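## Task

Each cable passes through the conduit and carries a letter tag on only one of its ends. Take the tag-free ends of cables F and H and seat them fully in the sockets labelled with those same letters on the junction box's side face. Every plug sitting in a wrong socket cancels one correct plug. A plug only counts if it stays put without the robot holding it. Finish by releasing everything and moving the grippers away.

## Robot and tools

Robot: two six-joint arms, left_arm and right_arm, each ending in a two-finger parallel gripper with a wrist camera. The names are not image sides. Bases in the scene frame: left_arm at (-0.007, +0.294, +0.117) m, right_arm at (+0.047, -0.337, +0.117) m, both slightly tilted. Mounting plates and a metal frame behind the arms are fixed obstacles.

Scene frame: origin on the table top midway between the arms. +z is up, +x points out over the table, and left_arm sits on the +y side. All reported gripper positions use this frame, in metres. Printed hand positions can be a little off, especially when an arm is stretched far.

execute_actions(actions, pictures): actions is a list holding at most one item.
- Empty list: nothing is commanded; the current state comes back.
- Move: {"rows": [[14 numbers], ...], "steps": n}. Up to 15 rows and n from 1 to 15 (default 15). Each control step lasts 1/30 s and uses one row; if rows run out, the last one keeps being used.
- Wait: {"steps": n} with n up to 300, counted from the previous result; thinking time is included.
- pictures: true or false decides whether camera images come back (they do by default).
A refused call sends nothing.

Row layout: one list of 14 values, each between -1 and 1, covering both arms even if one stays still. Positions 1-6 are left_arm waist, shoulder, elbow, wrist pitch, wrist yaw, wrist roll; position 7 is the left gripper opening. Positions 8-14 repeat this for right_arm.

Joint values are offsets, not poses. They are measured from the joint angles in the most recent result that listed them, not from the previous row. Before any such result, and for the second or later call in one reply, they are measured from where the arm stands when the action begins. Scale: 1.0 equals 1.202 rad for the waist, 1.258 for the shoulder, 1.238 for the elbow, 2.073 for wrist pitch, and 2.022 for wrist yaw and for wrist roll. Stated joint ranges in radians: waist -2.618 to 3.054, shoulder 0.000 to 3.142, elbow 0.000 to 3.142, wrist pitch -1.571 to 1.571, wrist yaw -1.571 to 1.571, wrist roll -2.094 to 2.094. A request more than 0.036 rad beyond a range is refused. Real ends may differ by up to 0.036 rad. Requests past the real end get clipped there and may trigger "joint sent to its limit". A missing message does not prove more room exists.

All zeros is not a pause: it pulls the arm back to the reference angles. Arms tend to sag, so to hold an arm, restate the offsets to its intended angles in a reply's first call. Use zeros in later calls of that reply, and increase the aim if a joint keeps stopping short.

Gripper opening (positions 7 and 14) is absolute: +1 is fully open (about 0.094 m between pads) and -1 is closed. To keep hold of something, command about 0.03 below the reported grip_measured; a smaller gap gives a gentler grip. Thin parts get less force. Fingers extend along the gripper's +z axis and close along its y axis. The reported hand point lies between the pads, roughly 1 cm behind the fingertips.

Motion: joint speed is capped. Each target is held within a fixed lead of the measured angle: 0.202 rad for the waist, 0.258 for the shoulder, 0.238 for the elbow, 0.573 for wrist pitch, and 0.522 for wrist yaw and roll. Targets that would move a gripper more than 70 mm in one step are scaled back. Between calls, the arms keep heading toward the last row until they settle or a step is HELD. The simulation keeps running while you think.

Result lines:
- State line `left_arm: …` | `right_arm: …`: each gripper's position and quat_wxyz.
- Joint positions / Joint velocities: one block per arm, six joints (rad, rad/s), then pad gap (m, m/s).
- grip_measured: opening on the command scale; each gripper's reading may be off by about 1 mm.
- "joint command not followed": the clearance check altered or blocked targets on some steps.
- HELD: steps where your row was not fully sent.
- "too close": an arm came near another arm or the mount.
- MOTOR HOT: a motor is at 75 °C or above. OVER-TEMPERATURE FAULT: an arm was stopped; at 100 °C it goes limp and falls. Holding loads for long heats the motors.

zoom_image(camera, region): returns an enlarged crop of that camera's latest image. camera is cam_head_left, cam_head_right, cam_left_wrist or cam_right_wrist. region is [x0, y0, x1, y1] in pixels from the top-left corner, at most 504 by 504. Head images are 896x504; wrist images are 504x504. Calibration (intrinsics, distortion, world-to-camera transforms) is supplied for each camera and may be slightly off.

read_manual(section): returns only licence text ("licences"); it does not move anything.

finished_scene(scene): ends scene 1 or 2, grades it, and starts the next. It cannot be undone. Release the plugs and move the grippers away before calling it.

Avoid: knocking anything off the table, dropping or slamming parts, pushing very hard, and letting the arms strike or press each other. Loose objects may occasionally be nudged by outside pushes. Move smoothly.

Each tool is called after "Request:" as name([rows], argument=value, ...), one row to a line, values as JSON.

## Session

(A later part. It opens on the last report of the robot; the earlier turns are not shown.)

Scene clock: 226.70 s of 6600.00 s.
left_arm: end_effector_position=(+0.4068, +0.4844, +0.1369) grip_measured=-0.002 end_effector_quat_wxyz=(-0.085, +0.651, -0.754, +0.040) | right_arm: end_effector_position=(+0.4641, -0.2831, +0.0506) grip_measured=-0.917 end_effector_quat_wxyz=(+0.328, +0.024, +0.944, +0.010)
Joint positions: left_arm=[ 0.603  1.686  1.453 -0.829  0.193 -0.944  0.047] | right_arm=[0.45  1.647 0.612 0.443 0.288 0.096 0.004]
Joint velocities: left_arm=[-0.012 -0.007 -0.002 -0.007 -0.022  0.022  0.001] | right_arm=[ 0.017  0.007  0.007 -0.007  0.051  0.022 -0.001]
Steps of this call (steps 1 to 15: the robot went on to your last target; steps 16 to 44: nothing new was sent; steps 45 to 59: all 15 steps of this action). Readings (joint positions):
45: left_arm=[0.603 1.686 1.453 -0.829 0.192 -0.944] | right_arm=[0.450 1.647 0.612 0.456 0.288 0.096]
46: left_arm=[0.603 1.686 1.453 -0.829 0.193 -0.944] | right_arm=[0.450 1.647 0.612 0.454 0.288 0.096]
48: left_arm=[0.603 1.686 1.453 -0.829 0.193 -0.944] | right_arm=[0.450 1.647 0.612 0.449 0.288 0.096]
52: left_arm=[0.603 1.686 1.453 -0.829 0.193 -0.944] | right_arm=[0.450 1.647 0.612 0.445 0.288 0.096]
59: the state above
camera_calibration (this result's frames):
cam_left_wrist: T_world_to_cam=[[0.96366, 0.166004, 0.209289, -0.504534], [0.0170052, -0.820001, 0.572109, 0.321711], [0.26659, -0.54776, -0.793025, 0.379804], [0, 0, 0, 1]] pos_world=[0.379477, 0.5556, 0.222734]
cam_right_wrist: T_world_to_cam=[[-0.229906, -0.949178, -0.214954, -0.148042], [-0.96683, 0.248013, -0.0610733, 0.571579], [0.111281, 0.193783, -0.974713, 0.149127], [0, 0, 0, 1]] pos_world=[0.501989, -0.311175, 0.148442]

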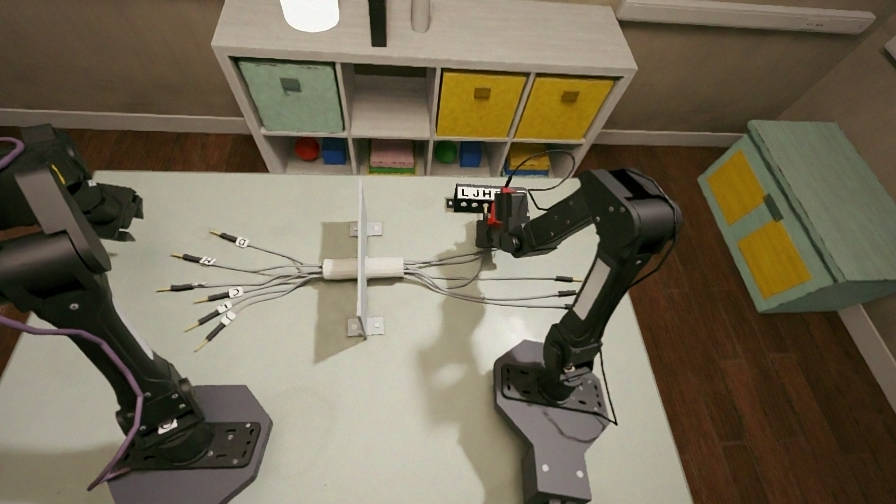

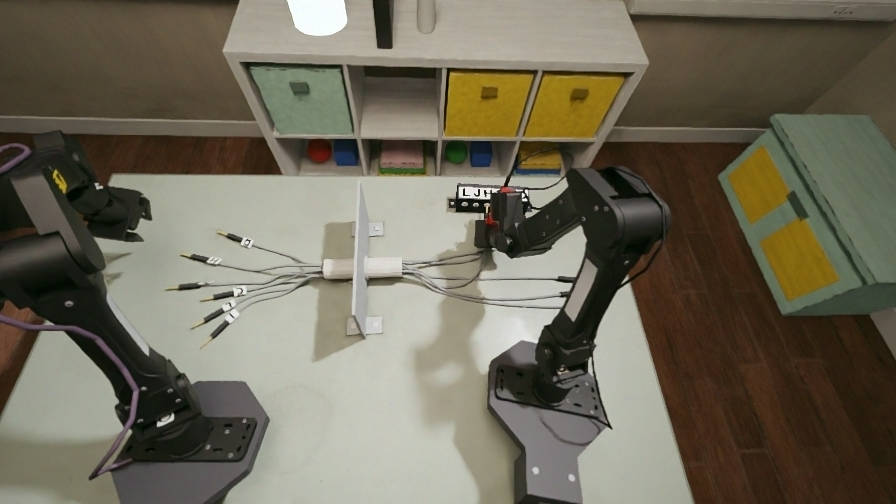

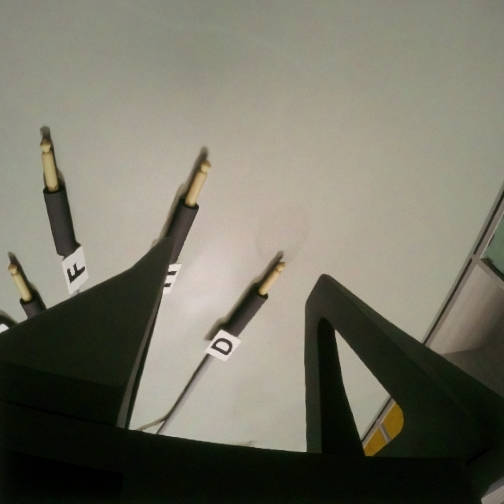

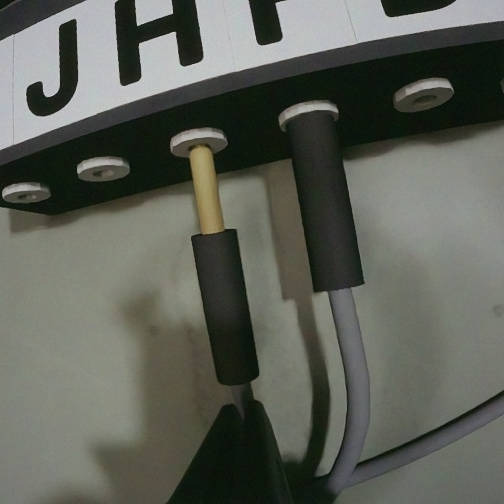

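Request:
execute_actions([
  {"rows":[[0,0,0,0,0,0,0,0,0.0,0,0.01,0,0,-0.8],[0,0,0,0,0,0,0,0,0.01,0,0.01,0,0,-0.72],[0,0,0,0,0,0,0,0,0.02,0,0.01,0,0,-0.72],[0,0,0,0,0,0,0,0,0.022,0,0.01,0,0,-0.72],[0,0,0,0,0,0,0,0,0.022,0,0.01,0,0,-0.72],[0,0,0,0,0,0,0,0,0.022,0,0.01,0,0,-0.72],[0,0,0,0,0,0,0,0,0.022,0,0.01,0,0,-0.72],[0,0,0,0,0,0,0,0,0.022,0,0.01,0,0,-0.72],[0,0,0,0,0,0,0,0,0.022,0,0.01,0,0,-0.72],[0,0,0,0,0,0,0,0,0.022,0,0.01,0,0,-0.8],[0,0,0,0,0,0,0,0,0.022,0,0.01,0,0,-0.87],[0,0,0,0,0,0,0,0,0.022,0,0.01,0,0,-0.92]],"steps":15},
])

Scene clock: 228.17 s of 6600.00 s.
left_arm: end_effector_position=(+0.4069, +0.4843, +0.1369) grip_measured=-0.002 end_effector_quat_wxyz=(-0.085, +0.651, -0.754, +0.040) | right_arm: end_effector_position=(+0.4621, -0.2825, +0.0454) grip_measured=-0.916 end_effector_quat_wxyz=(+0.322, +0.023, +0.946, +0.009)
Joint positions: left_arm=[ 0.603  1.686  1.453 -0.829  0.194 -0.944  0.047] | right_arm=[0.45  1.663 0.612 0.449 0.288 0.096 0.004]
Joint velocities: left_arm=[-0.002  0.007  0.012  0.051 -0.066 -0.037 -0.001] | right_arm=[-0.002 -0.012  0.007 -0.051 -0.007  0.037 -0.001]
Steps of this call (steps 1 to 15: the robot went on to your last target; steps 16 to 29: nothing new was sent; steps 30 to 44: all 15 steps of this action). Readings (joint positions):
30: left_arm=[0.603 1.686 1.453 -0.829 0.193 -0.944] | right_arm=[0.450 1.647 0.612 0.443 0.288 0.096]
31: left_arm=[0.603 1.686 1.453 -0.829 0.193 -0.944] | right_arm=[0.450 1.647 0.612 0.444 0.288 0.096]
33: left_arm=[0.603 1.686 1.453 -0.829 0.193 -0.944] | right_arm=[0.450 1.650 0.612 0.447 0.288 0.096]
37: left_arm=[0.603 1.686 1.453 -0.829 0.193 -0.944] | right_arm=[0.450 1.662 0.612 0.449 0.288 0.096]
44: the state above
camera_calibration (this result's frames):
cam_left_wrist: T_world_to_cam=[[0.96361, 0.166009, 0.209515, -0.504589], [0.0166912, -0.819623, 0.572659, 0.321478], [0.26679, -0.548323, -0.792568, 0.379854], [0, 0, 0, 1]] pos_world=[0.379519, 0.55554, 0.222682]
cam_right_wrist: T_world_to_cam=[[-0.230072, -0.950214, -0.210143, -0.149443], [-0.968006, 0.245675, -0.051073, 0.568604], [0.100157, 0.191669, -0.976336, 0.148779], [0, 0, 0, 1]] pos_world=[0.501128, -0.310212, 0.142894]

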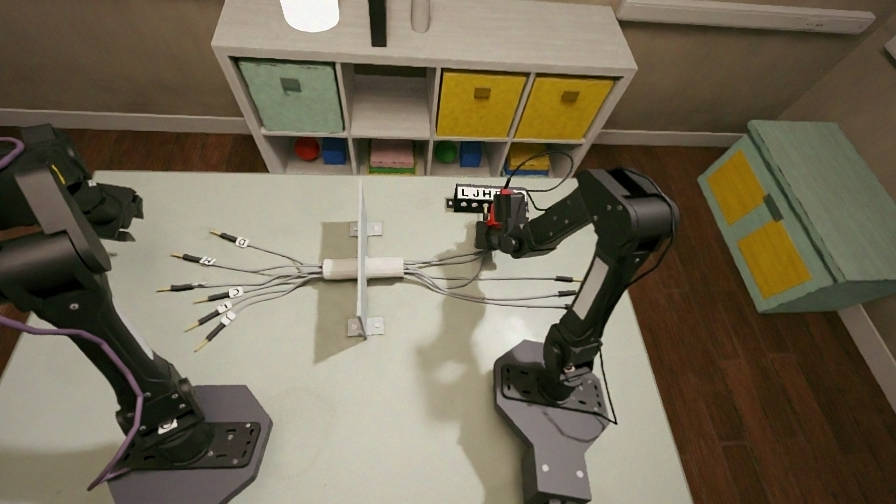

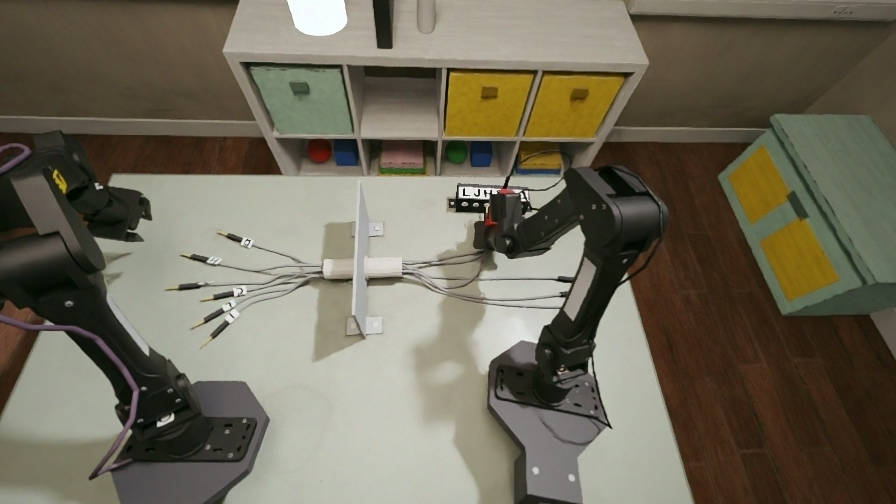

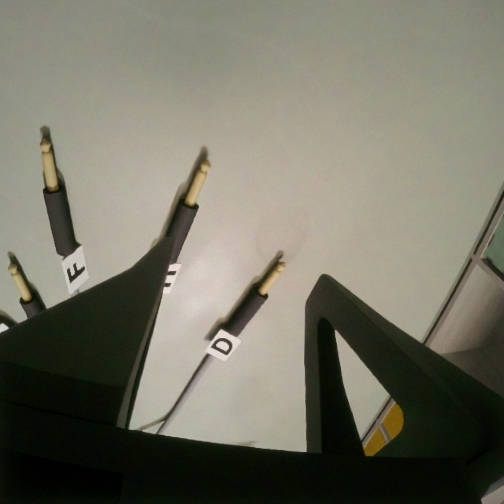

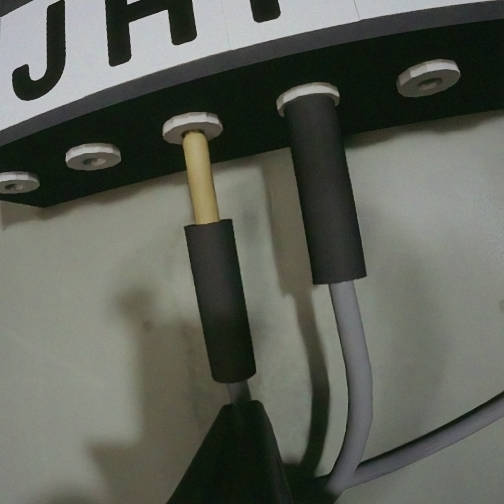

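Request:
execute_actions([
  {"rows":[[0,0,0,0,0,0,0,0,0.0,0,0.01,0,0,-0.95]],"steps":8},
], pictures=false)

Request:
execute_actions([
  {"rows":[[0,0,0,0,0,0,0,0,0.0,0.02,0.02,0,0,-0.95],[0,0,0,0,0,0,0,0,0.0,0.03,0.025,0,0,-0.95]],"steps":12},
])

Scene clock: 229.27 s of 6600.00 s.
left_arm: end_effector_position=(+0.4069, +0.4842, +0.1370) grip_measured=-0.002 end_effector_quat_wxyz=(-0.085, +0.651, -0.754, +0.040) | right_arm: end_effector_position=(+0.4627, -0.2825, +0.0459) grip_measured=-0.947 end_effector_quat_wxyz=(+0.324, +0.023, +0.946, +0.009)
Joint positions: left_arm=[ 0.603  1.686  1.453 -0.829  0.194 -0.944  0.047] | right_arm=[0.45  1.663 0.612 0.452 0.288 0.096 0.003]
Joint velocities: left_arm=[-0.022 -0.002  0.017  0.022 -0.081  0.022  0.   ] | right_arm=[-0.002  0.017 -0.002 -0.051 -0.007  0.022  0.   ]
Steps of this call (steps 1 to 15: the robot went on to your last target; steps 16 to 25: nothing new was sent; steps 26 to 33: all 8 steps of this action). Readings (joint positions):
26: left_arm=[0.603 1.686 1.453 -0.829 0.194 -0.944] | right_arm=[0.450 1.663 0.612 0.449 0.288 0.096]
27: left_arm=[0.603 1.686 1.453 -0.829 0.194 -0.944] | right_arm=[0.450 1.663 0.612 0.449 0.288 0.096]
29: left_arm=[0.603 1.686 1.453 -0.829 0.194 -0.944] | right_arm=[0.450 1.663 0.612 0.451 0.288 0.096]
33: the state above

Scene clock: 229.67 s of 6600.00 s.
left_arm: end_effector_position=(+0.4069, +0.4842, +0.1370) grip_measured=-0.002 end_effector_quat_wxyz=(-0.085, +0.651, -0.754, +0.041) | right_arm: end_effector_position=(+0.4689, -0.2821, +0.0508) grip_measured=-0.947 end_effector_quat_wxyz=(+0.339, +0.027, +0.940, +0.012)
Joint positions: left_arm=[ 0.603  1.686  1.453 -0.829  0.194 -0.944  0.047] | right_arm=[0.45  1.663 0.612 0.484 0.288 0.096 0.003]
Joint velocities: left_arm=[ 0.017  0.002 -0.007 -0.081  0.037 -0.051 -0.001] | right_arm=[ 0.002 -0.022  0.017  0.037 -0.051  0.022 -0.   ]
Steps of this call (steps 1 to 12: all 12 steps of this action). Readings (joint positions):
1: left_arm=[0.603 1.686 1.453 -0.829 0.194 -0.944] | right_arm=[0.450 1.663 0.612 0.454 0.288 0.096]
2: left_arm=[0.603 1.686 1.453 -0.829 0.194 -0.944] | right_arm=[0.450 1.663 0.612 0.458 0.288 0.096]
4: left_arm=[0.603 1.686 1.453 -0.829 0.194 -0.944] | right_arm=[0.450 1.663 0.612 0.469 0.288 0.096]
8: left_arm=[0.603 1.686 1.453 -0.829 0.194 -0.944] | right_arm=[0.450 1.663 0.612 0.480 0.288 0.096]
12: the state above
camera_calibration (this result's frames):
cam_left_wrist: T_world_to_cam=[[0.96356, 0.166014, 0.209742, -0.504643], [0.016377, -0.819245, 0.573209, 0.321244], [0.266991, -0.548887, -0.792111, 0.379904], [0, 0, 0, 1]] pos_world=[0.379562, 0.55548, 0.222631]
cam_right_wrist: T_world_to_cam=[[-0.229367, -0.946929, -0.225202, -0.145045], [-0.963938, 0.25307, -0.0823415, 0.577097], [0.134963, 0.198194, -0.970826, 0.138536], [0, 0, 0, 1]] pos_world=[0.50432, -0.31085, 0.149349]

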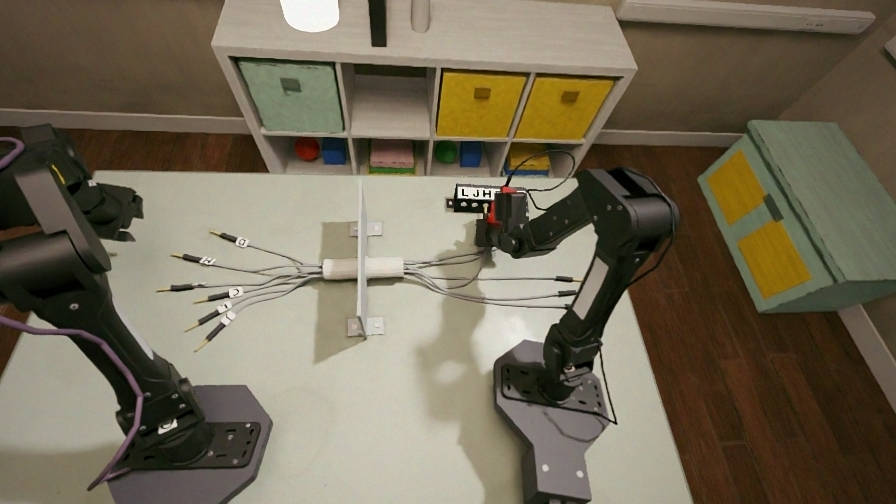

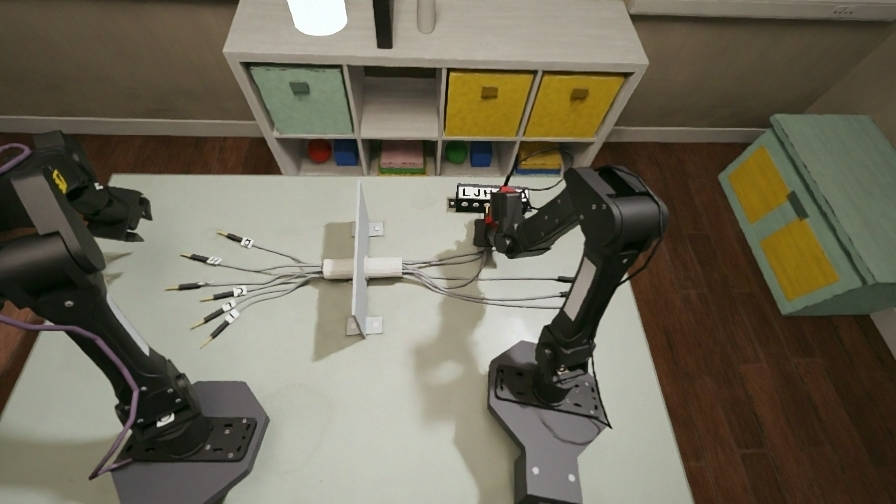

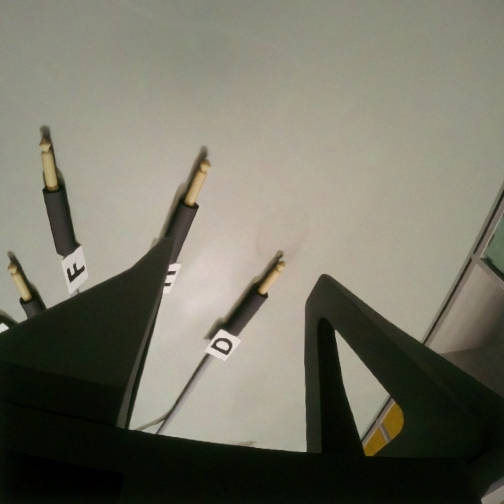

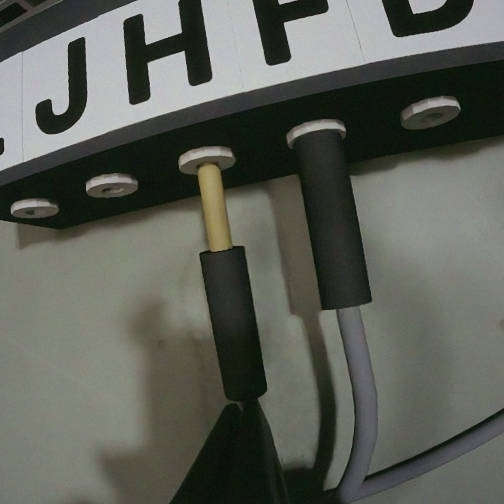

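Request:
execute_actions([
  {"rows":[[0,0,0,0,0,0,0,0,0.005,0.02,0.02,0,0,-0.95],[0,0,0,0,0,0,0,0,0.01,0.035,0.02,0,0,-0.95],[0,0,0,0,0,0,0,0,0.015,0.05,0.02,0,0,-0.95],[0,0,0,0,0,0,0,0,0.02,0.06,0.02,0,0,-0.95]],"steps":15},
])

Scene clock: 230.90 s of 6600.00 s.
left_arm: end_effector_position=(+0.4070, +0.4841, +0.1370) grip_measured=-0.002 end_effector_quat_wxyz=(-0.085, +0.651, -0.754, +0.041) | right_arm: end_effector_position=(+0.4917, -0.2799, +0.0640) grip_measured=-0.947 end_effector_quat_wxyz=(+0.367, +0.035, +0.929, +0.017)
Joint positions: left_arm=[ 0.603  1.686  1.453 -0.829  0.195 -0.944  0.047] | right_arm=[0.45  1.676 0.662 0.512 0.288 0.096 0.003]
Joint velocities: left_arm=[ 0.017 -0.012 -0.017 -0.007  0.007 -0.081 -0.001] | right_arm=[-0.007  0.012  0.012  0.007 -0.007  0.007  0.001]
Steps of this call (steps 1 to 15: the robot went on to your last target; steps 16 to 22: nothing new was sent; steps 23 to 37: all 15 steps of this action). Readings (joint positions):
23: left_arm=[0.603 1.686 1.453 -0.829 0.194 -0.944] | right_arm=[0.450 1.663 0.612 0.488 0.288 0.096]
24: left_arm=[0.603 1.686 1.453 -0.829 0.194 -0.944] | right_arm=[0.450 1.663 0.613 0.490 0.288 0.096]
26: left_arm=[0.603 1.686 1.453 -0.829 0.195 -0.944] | right_arm=[0.450 1.668 0.628 0.491 0.288 0.096]
30: left_arm=[0.603 1.686 1.453 -0.829 0.195 -0.944] | right_arm=[0.450 1.676 0.660 0.507 0.288 0.096]
37: the state above
camera_calibration (this result's frames):
cam_left_wrist: T_world_to_cam=[[0.963535, 0.166017, 0.209855, -0.50467], [0.0162199, -0.819056, 0.573484, 0.321127], [0.267091, -0.549168, -0.791882, 0.379929], [0, 0, 0, 1]] pos_world=[0.379583, 0.55545, 0.222605]
cam_right_wrist: T_world_to_cam=[[-0.226743, -0.940758, -0.252116, -0.132527], [-0.953803, 0.266867, -0.137989, 0.602017], [0.197096, 0.209181, -0.957808, 0.119524], [0, 0, 0, 1]] pos_world=[0.520599, -0.310336, 0.16414]

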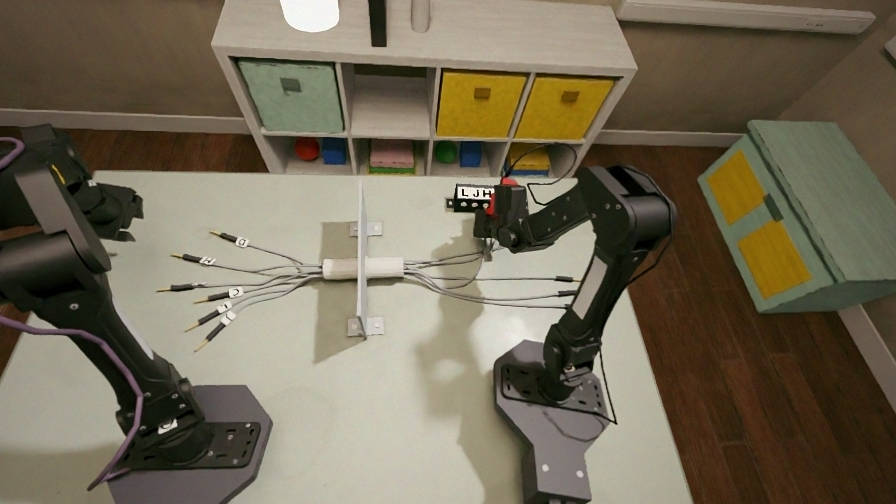

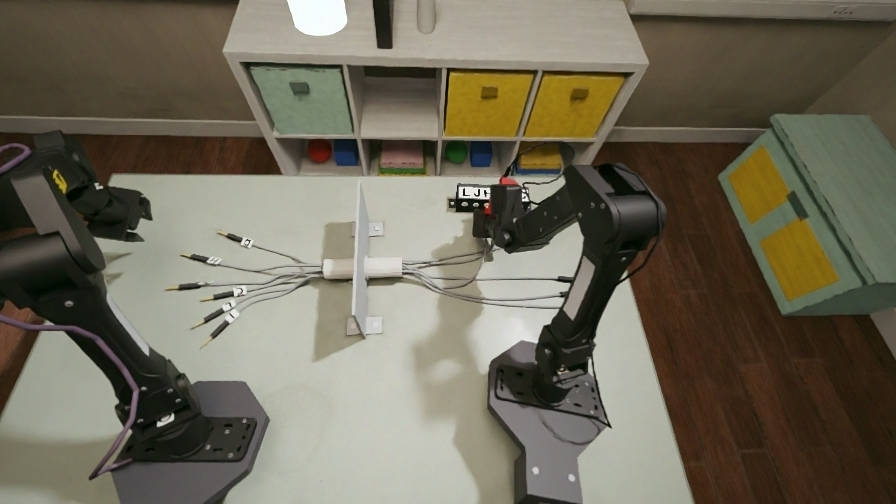

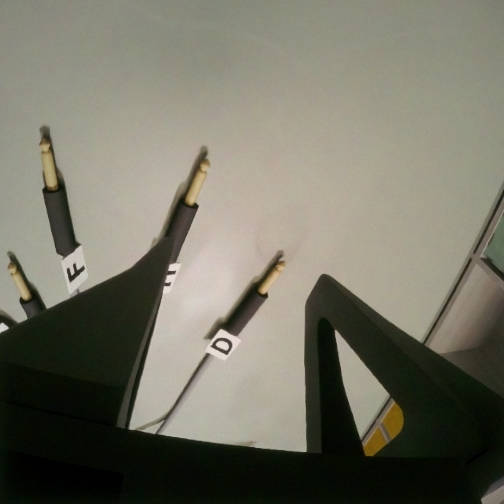

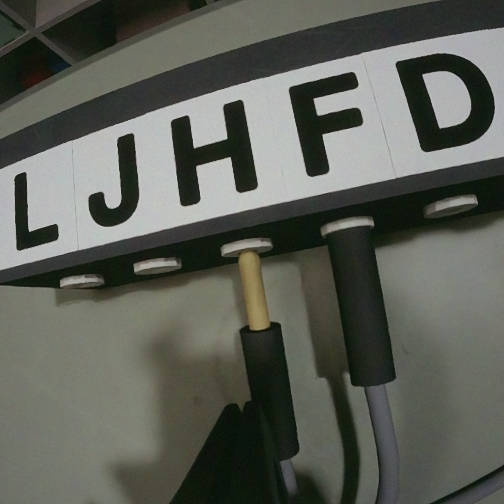

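Request:
execute_actions([
  {"rows":[[0,0,0,0,0,0,0,-0.01,0,0,0.02,0,0,-0.75],[0,0,0,0,0,0,0,-0.021,0,0,0.02,0,0,-0.55],[0,0,0,0,0,0,0,-0.021,0,0,0.02,0,0,-0.55],[0,0,0,0,0,0,0,-0.021,0,0,0.02,0,0,-0.55],[0,0,0,0,0,0,0,-0.021,0,0,0.02,0,0,-0.55],[0,0,0,0,0,0,0,-0.021,0,0.015,0.0,0,0,-0.55],[0,0,0,0,0,0,0,-0.021,0.004,0.03,-0.02,0,0,-0.55],[0,0,0,0,0,0,0,-0.021,0.008,0.04,-0.04,0,0,-0.55],[0,0,0,0,0,0,0,-0.021,0.008,0.045,-0.058,0,0,-0.55]],"steps":15},
])

Scene clock: 233.03 s of 6600.00 s.
left_arm: end_effector_position=(+0.4070, +0.4841, +0.1370) grip_measured=-0.002 end_effector_quat_wxyz=(-0.084, +0.650, -0.754, +0.041) | right_arm: end_effector_position=(+0.4876, -0.2870, +0.0566) grip_measured=-0.553 end_effector_quat_wxyz=(+0.340, +0.034, +0.940, +0.007)
Joint positions: left_arm=[ 0.603  1.686  1.453 -0.829  0.195 -0.944  0.047] | right_arm=[0.433 1.676 0.688 0.426 0.287 0.096 0.021]
Joint velocities: left_arm=[ 0.007 -0.022 -0.017  0.022  0.007  0.007 -0.   ] | right_arm=[-0.002  0.007  0.017 -0.11  -0.051 -0.037  0.001]
Steps of this call (steps 1 to 15: the robot went on to your last target; steps 16 to 49: nothing new was sent; steps 50 to 64: all 15 steps of this action). Readings (joint positions):
50: left_arm=[0.603 1.686 1.453 -0.829 0.195 -0.944] | right_arm=[0.450 1.676 0.662 0.515 0.288 0.096]
51: left_arm=[0.603 1.686 1.453 -0.829 0.195 -0.944] | right_arm=[0.449 1.676 0.662 0.518 0.287 0.096]
53: left_arm=[0.603 1.686 1.453 -0.829 0.195 -0.944] | right_arm=[0.442 1.676 0.662 0.526 0.287 0.096]
57: left_arm=[0.603 1.686 1.453 -0.829 0.195 -0.944] | right_arm=[0.433 1.676 0.667 0.509 0.287 0.096]
64: the state above
camera_calibration (this result's frames):
cam_left_wrist: T_world_to_cam=[[0.96351, 0.166019, 0.209968, -0.504697], [0.0160627, -0.818867, 0.573759, 0.321011], [0.267191, -0.549449, -0.791653, 0.379954], [0, 0, 0, 1]] pos_world=[0.379604, 0.55542, 0.222579]
cam_right_wrist: T_world_to_cam=[[-0.244669, -0.943868, -0.221922, -0.135877], [-0.959274, 0.268961, -0.0863295, 0.599348], [0.141172, 0.191762, -0.971235, 0.137726], [0, 0, 0, 1]] pos_world=[0.522251, -0.315861, 0.155351]

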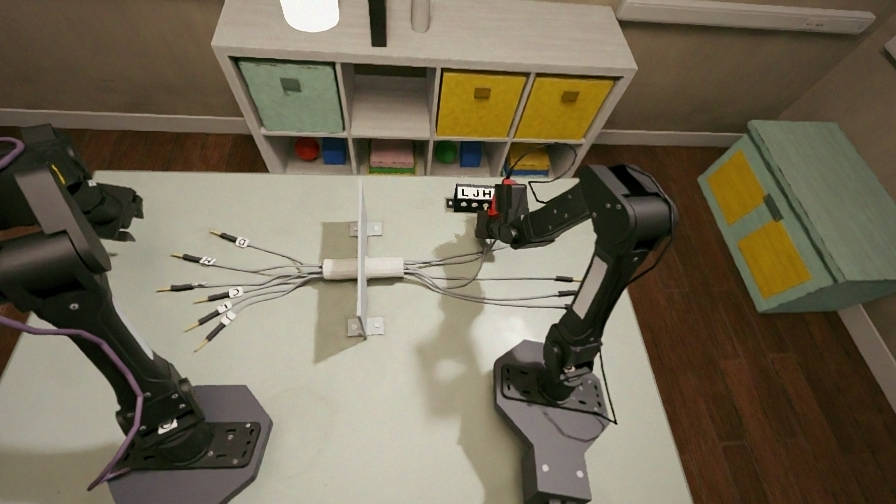

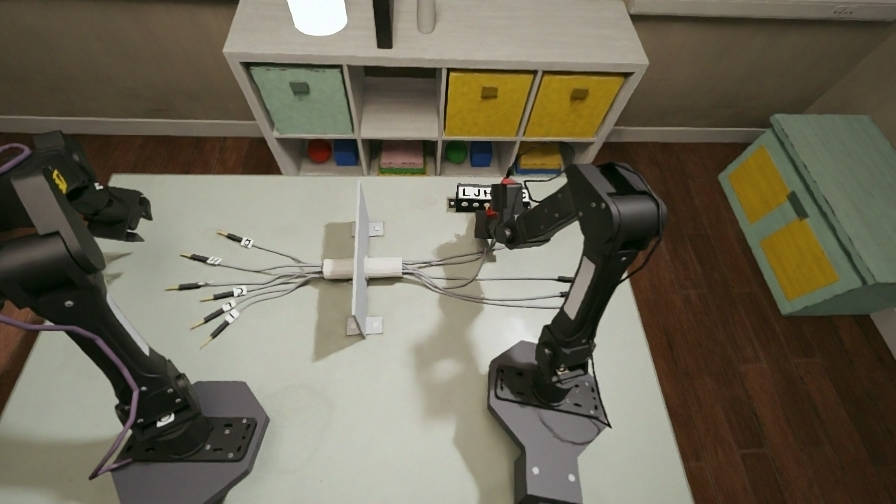

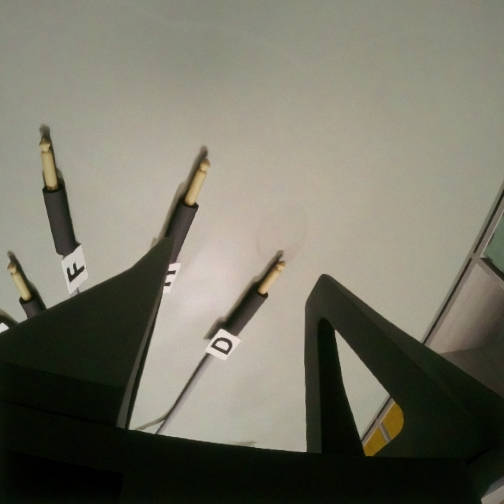

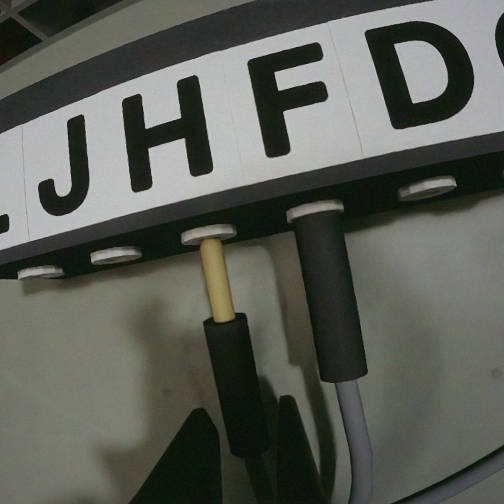

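Request:
execute_actions([
  {"rows":[[0,0,0,0,0,0,0,0,0.012,0,0.015,0,0,-0.55],[0,0,0,0,0,0,0,0,0.022,0,0.015,0,0,-0.55],[0,0,0,0,0,0,0,0,0.03,0,0.015,0,0,-0.55]],"steps":12},
])

Scene clock: 234.17 s of 6600.00 s.
left_arm: end_effector_position=(+0.4070, +0.4840, +0.1370) grip_measured=-0.002 end_effector_quat_wxyz=(-0.084, +0.650, -0.754, +0.041) | right_arm: end_effector_position=(+0.4844, -0.2857, +0.0473) grip_measured=-0.553 end_effector_quat_wxyz=(+0.332, +0.032, +0.943, +0.006)
Joint positions: left_arm=[ 0.603  1.686  1.453 -0.829  0.195 -0.944  0.047] | right_arm=[0.433 1.705 0.688 0.436 0.287 0.096 0.021]
Joint velocities: left_arm=[ 0.007  0.007 -0.007 -0.022 -0.022 -0.051 -0.   ] | right_arm=[ 0.012  0.002 -0.012  0.007 -0.022  0.022 -0.   ]
Steps of this call (steps 1 to 22: the robot went on to your last target; steps 23 to 34: all 12 steps of this action). Readings (joint positions):
23: left_arm=[0.603 1.686 1.453 -0.829 0.195 -0.944] | right_arm=[0.433 1.676 0.688 0.406 0.287 0.096]
24: left_arm=[0.603 1.686 1.453 -0.829 0.195 -0.944] | right_arm=[0.433 1.678 0.688 0.412 0.287 0.096]
26: left_arm=[0.603 1.686 1.453 -0.829 0.195 -0.944] | right_arm=[0.433 1.687 0.688 0.428 0.287 0.096]
30: left_arm=[0.603 1.686 1.453 -0.829 0.195 -0.944] | right_arm=[0.433 1.703 0.688 0.433 0.287 0.096]
34: the state above
camera_calibration (this result's frames):
cam_left_wrist: T_world_to_cam=[[0.963485, 0.166022, 0.210081, -0.504724], [0.0159055, -0.818677, 0.574033, 0.320894], [0.267291, -0.549731, -0.791424, 0.379979], [0, 0, 0, 1]] pos_world=[0.379625, 0.55539, 0.222554]
cam_right_wrist: T_world_to_cam=[[-0.245162, -0.945551, -0.214076, -0.138162], [-0.961648, 0.265194, -0.0700421, 0.594481], [0.123, 0.188694, -0.974303, 0.136958], [0, 0, 0, 1]] pos_world=[0.520963, -0.314135, 0.1455]

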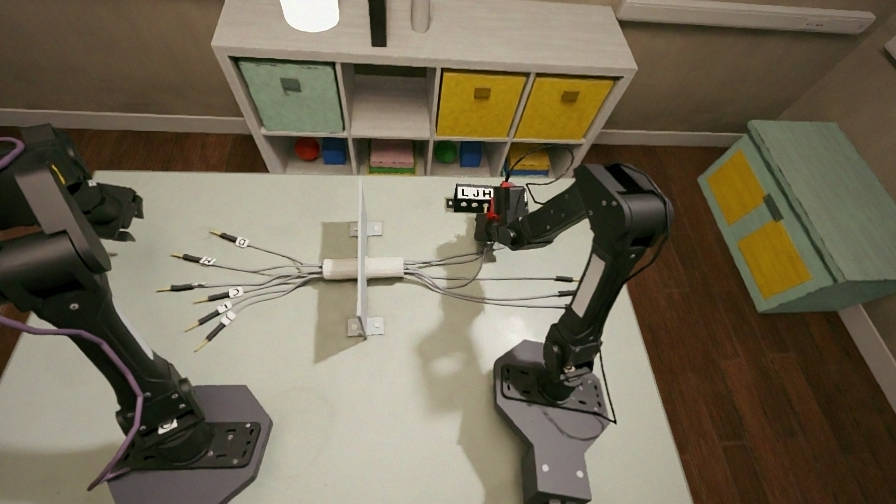

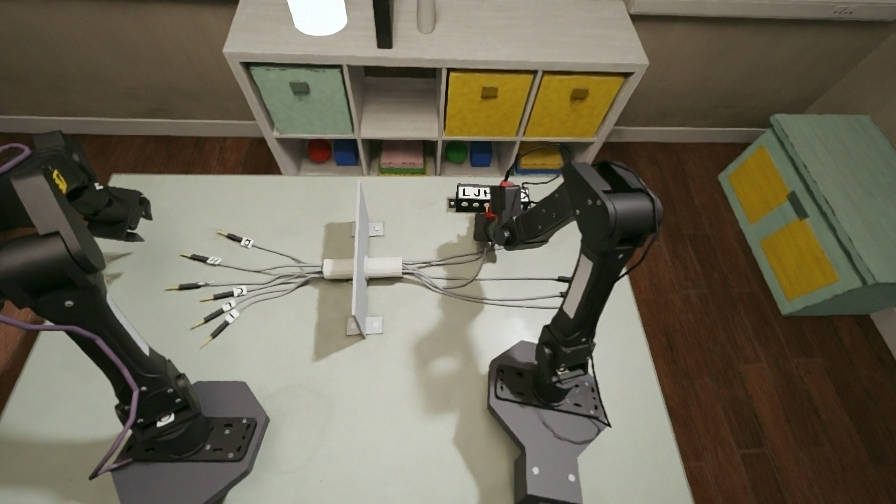

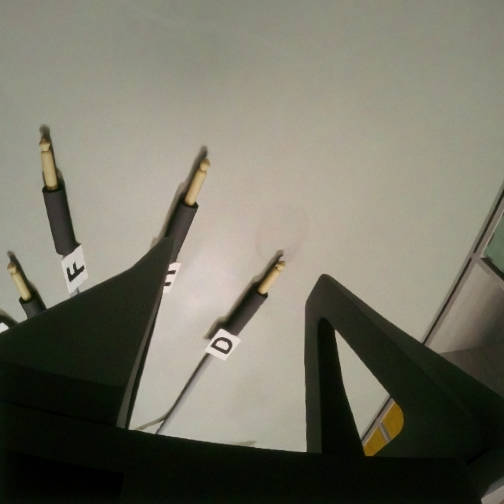

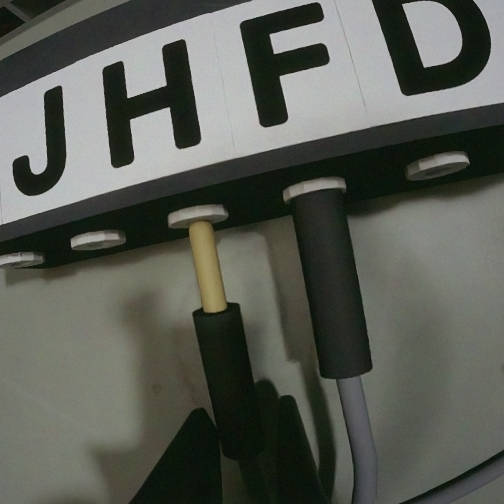

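Request:
execute_actions([
  {"rows":[[0,0,0,0,0,0,0,0.015,0,0,0.015,0,0,-0.6],[0,0,0,0,0,0,0,0.019,0,0,0.015,0,0,-0.65],[0,0,0,0,0,0,0,0.019,0,0,0.015,0,0,-0.7],[0,0,0,0,0,0,0,0.019,0,0,0.015,0,0,-0.74],[0,0,0,0,0,0,0,0.019,0,0,0.015,0,0,-0.78],[0,0,0,0,0,0,0,0.019,0,0,0.015,0,0,-0.8]],"steps":12},
])

Scene clock: 235.37 s of 6600.00 s.
left_arm: end_effector_position=(+0.4071, +0.4839, +0.1370) grip_measured=-0.002 end_effector_quat_wxyz=(-0.084, +0.650, -0.754, +0.041) | right_arm: end_effector_position=(+0.4862, -0.2830, +0.0493) grip_measured=-0.791 end_effector_quat_wxyz=(+0.337, +0.031, +0.941, +0.008)
Joint positions: left_arm=[ 0.603  1.686  1.453 -0.829  0.196 -0.944  0.047] | right_arm=[0.439 1.705 0.688 0.447 0.287 0.096 0.01 ]
Joint velocities: left_arm=[ 0.012 -0.002 -0.027 -0.022  0.037 -0.007 -0.   ] | right_arm=[ 0.007 -0.007 -0.007 -0.022 -0.066 -0.022 -0.   ]
Steps of this call (steps 1 to 15: the robot went on to your last target; steps 16 to 24: nothing new was sent; steps 25 to 36: all 12 steps of this action). Readings (joint positions):
25: left_arm=[0.603 1.686 1.453 -0.829 0.195 -0.944] | right_arm=[0.433 1.705 0.688 0.441 0.287 0.096]
26: left_arm=[0.603 1.686 1.453 -0.829 0.196 -0.944] | right_arm=[0.433 1.705 0.688 0.442 0.287 0.096]
28: left_arm=[0.603 1.686 1.453 -0.829 0.196 -0.944] | right_arm=[0.436 1.705 0.688 0.446 0.287 0.096]
32: left_arm=[0.603 1.686 1.453 -0.829 0.196 -0.944] | right_arm=[0.439 1.705 0.688 0.447 0.287 0.096]
36: the state above
camera_calibration (this result's frames):
cam_left_wrist: T_world_to_cam=[[0.96346, 0.166024, 0.210194, -0.504751], [0.0157483, -0.818488, 0.574308, 0.320777], [0.267391, -0.550012, -0.791195, 0.380004], [0, 0, 0, 1]] pos_world=[0.379646, 0.55536, 0.222528]
cam_right_wrist: T_world_to_cam=[[-0.239327, -0.945541, -0.220625, -0.137227], [-0.961784, 0.262, -0.0795501, 0.595219], [0.133022, 0.193155, -0.972109, 0.134511], [0, 0, 0, 1]] pos_world=[0.521737, -0.311683, 0.147834]

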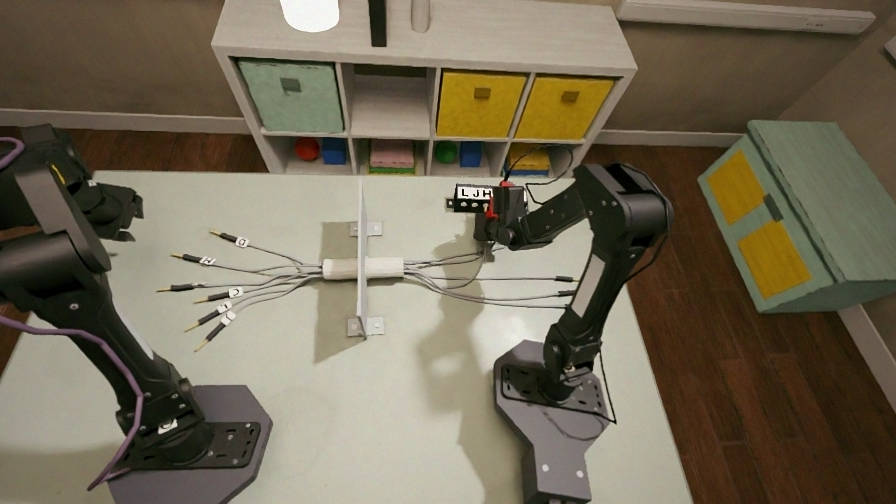

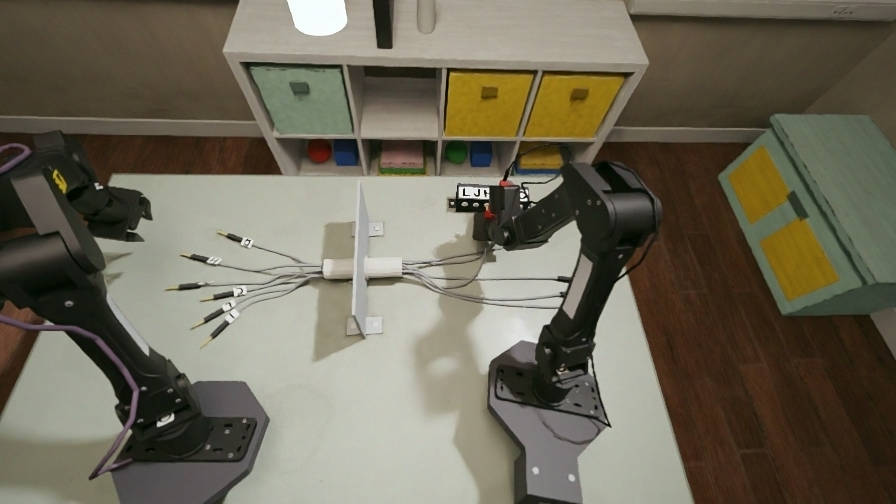

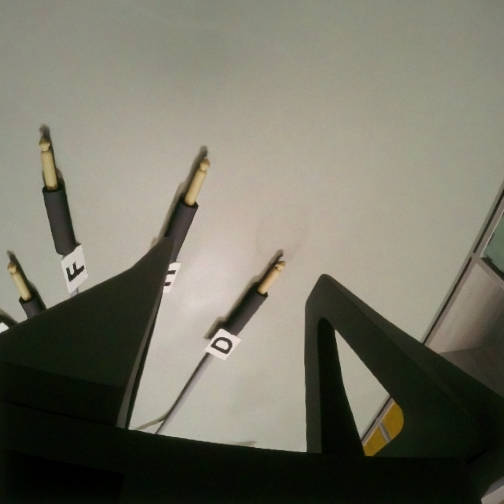

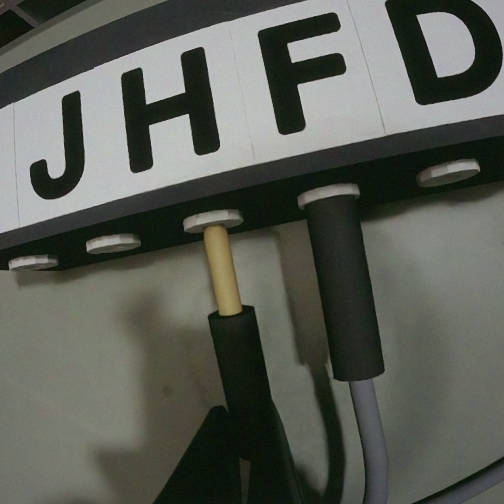

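Request:
execute_actions([
  {"rows":[[0,0,0,0,0,0,0,0,0,0,0.01,0,0,-0.72],[0,0,0,0,0,0,0,0,0.01,0,0.01,0,0,-0.65],[0,0,0,0,0,0,0,0,0.02,0,0.01,0,0,-0.65],[0,0,0,0,0,0,0,0,0.025,0,0.01,0,0,-0.65],[0,0,0,0,0,0,0,0,0.025,0,0.01,0,0,-0.65],[0,0,0,0,0,0,0,0,0.025,0,0.01,0,0,-0.65],[0,0,0,0,0,0,0,0,0.025,0,0.01,0,0,-0.65],[0,0,0,0,0,0,0,0,0.025,0,0.01,0,0,-0.65],[0,0,0,0,0,0,0,0,0.025,0,0.01,0,0,-0.72],[0,0,0,0,0,0,0,0,0.025,0,0.01,0,0,-0.77],[0,0,0,0,0,0,0,0,0.025,0,0.01,0,0,-0.8]],"steps":15},
])

Scene clock: 236.70 s of 6600.00 s.
left_arm: end_effector_position=(+0.4071, +0.4839, +0.1370) grip_measured=-0.002 end_effector_quat_wxyz=(-0.084, +0.650, -0.754, +0.042) | right_arm: end_effector_position=(+0.4835, -0.2828, +0.0420) grip_measured=-0.765 end_effector_quat_wxyz=(+0.330, +0.030, +0.943, +0.005)
Joint positions: left_arm=[ 0.603  1.686  1.453 -0.829  0.196 -0.944  0.047] | right_arm=[0.439 1.727 0.688 0.454 0.291 0.096 0.011]
Joint velocities: left_arm=[ 0.002 -0.012  0.002  0.007  0.066 -0.007  0.001] | right_arm=[ 0.007  0.002 -0.002 -0.066  0.081 -0.007  0.001]
Steps of this call (steps 1 to 15: the robot went on to your last target; steps 16 to 25: nothing new was sent; steps 26 to 40: all 15 steps of this action). Readings (joint positions):
26: left_arm=[0.603 1.686 1.453 -0.829 0.196 -0.944] | right_arm=[0.439 1.705 0.688 0.447 0.287 0.096]
27: left_arm=[0.603 1.686 1.453 -0.829 0.196 -0.944] | right_arm=[0.439 1.705 0.688 0.447 0.287 0.096]
29: left_arm=[0.603 1.686 1.453 -0.829 0.196 -0.944] | right_arm=[0.439 1.708 0.688 0.452 0.287 0.096]
33: left_arm=[0.603 1.686 1.453 -0.829 0.196 -0.944] | right_arm=[0.439 1.724 0.688 0.454 0.287 0.096]
40: the state above
camera_calibration (this result's frames):
cam_left_wrist: T_world_to_cam=[[0.963434, 0.166027, 0.210307, -0.504779], [0.015591, -0.818298, 0.574582, 0.32066], [0.267491, -0.550293, -0.790965, 0.380028], [0, 0, 0, 1]] pos_world=[0.379668, 0.55533, 0.222502]
cam_right_wrist: T_world_to_cam=[[-0.241905, -0.946985, -0.211428, -0.13881], [-0.963003, 0.260991, -0.0671561, 0.591742], [0.118777, 0.18736, -0.975084, 0.133103], [0, 0, 0, 1]] pos_world=[0.520461, -0.310828, 0.140178]

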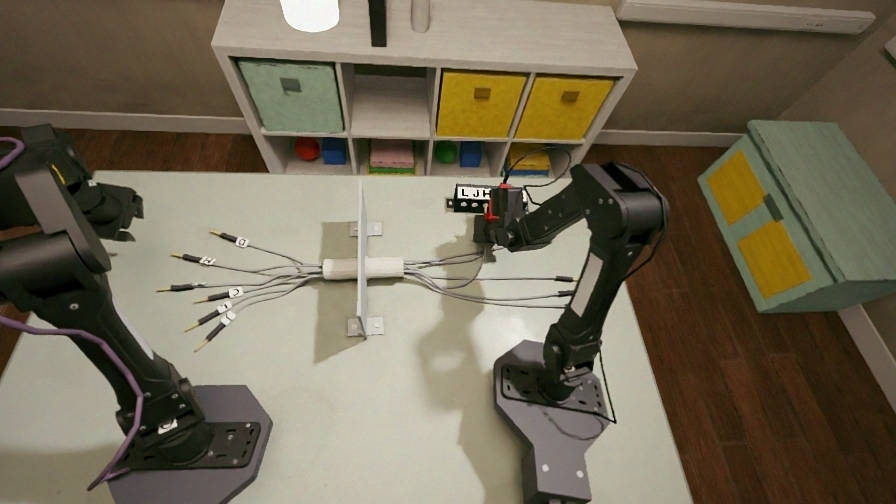

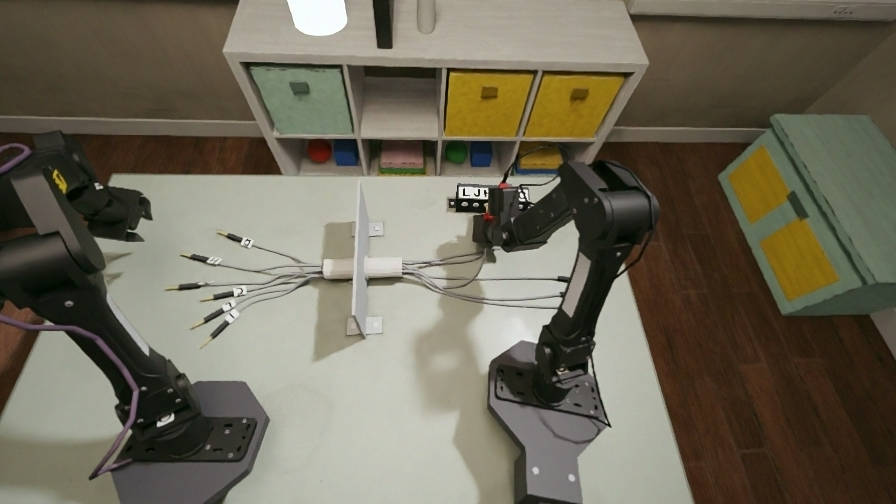

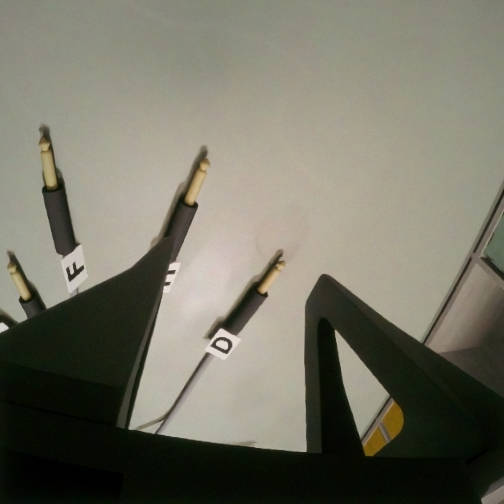

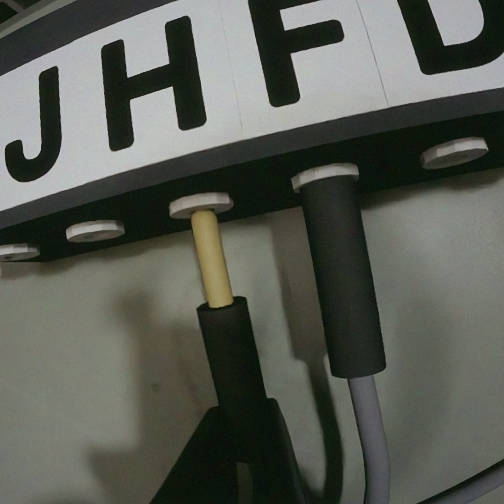

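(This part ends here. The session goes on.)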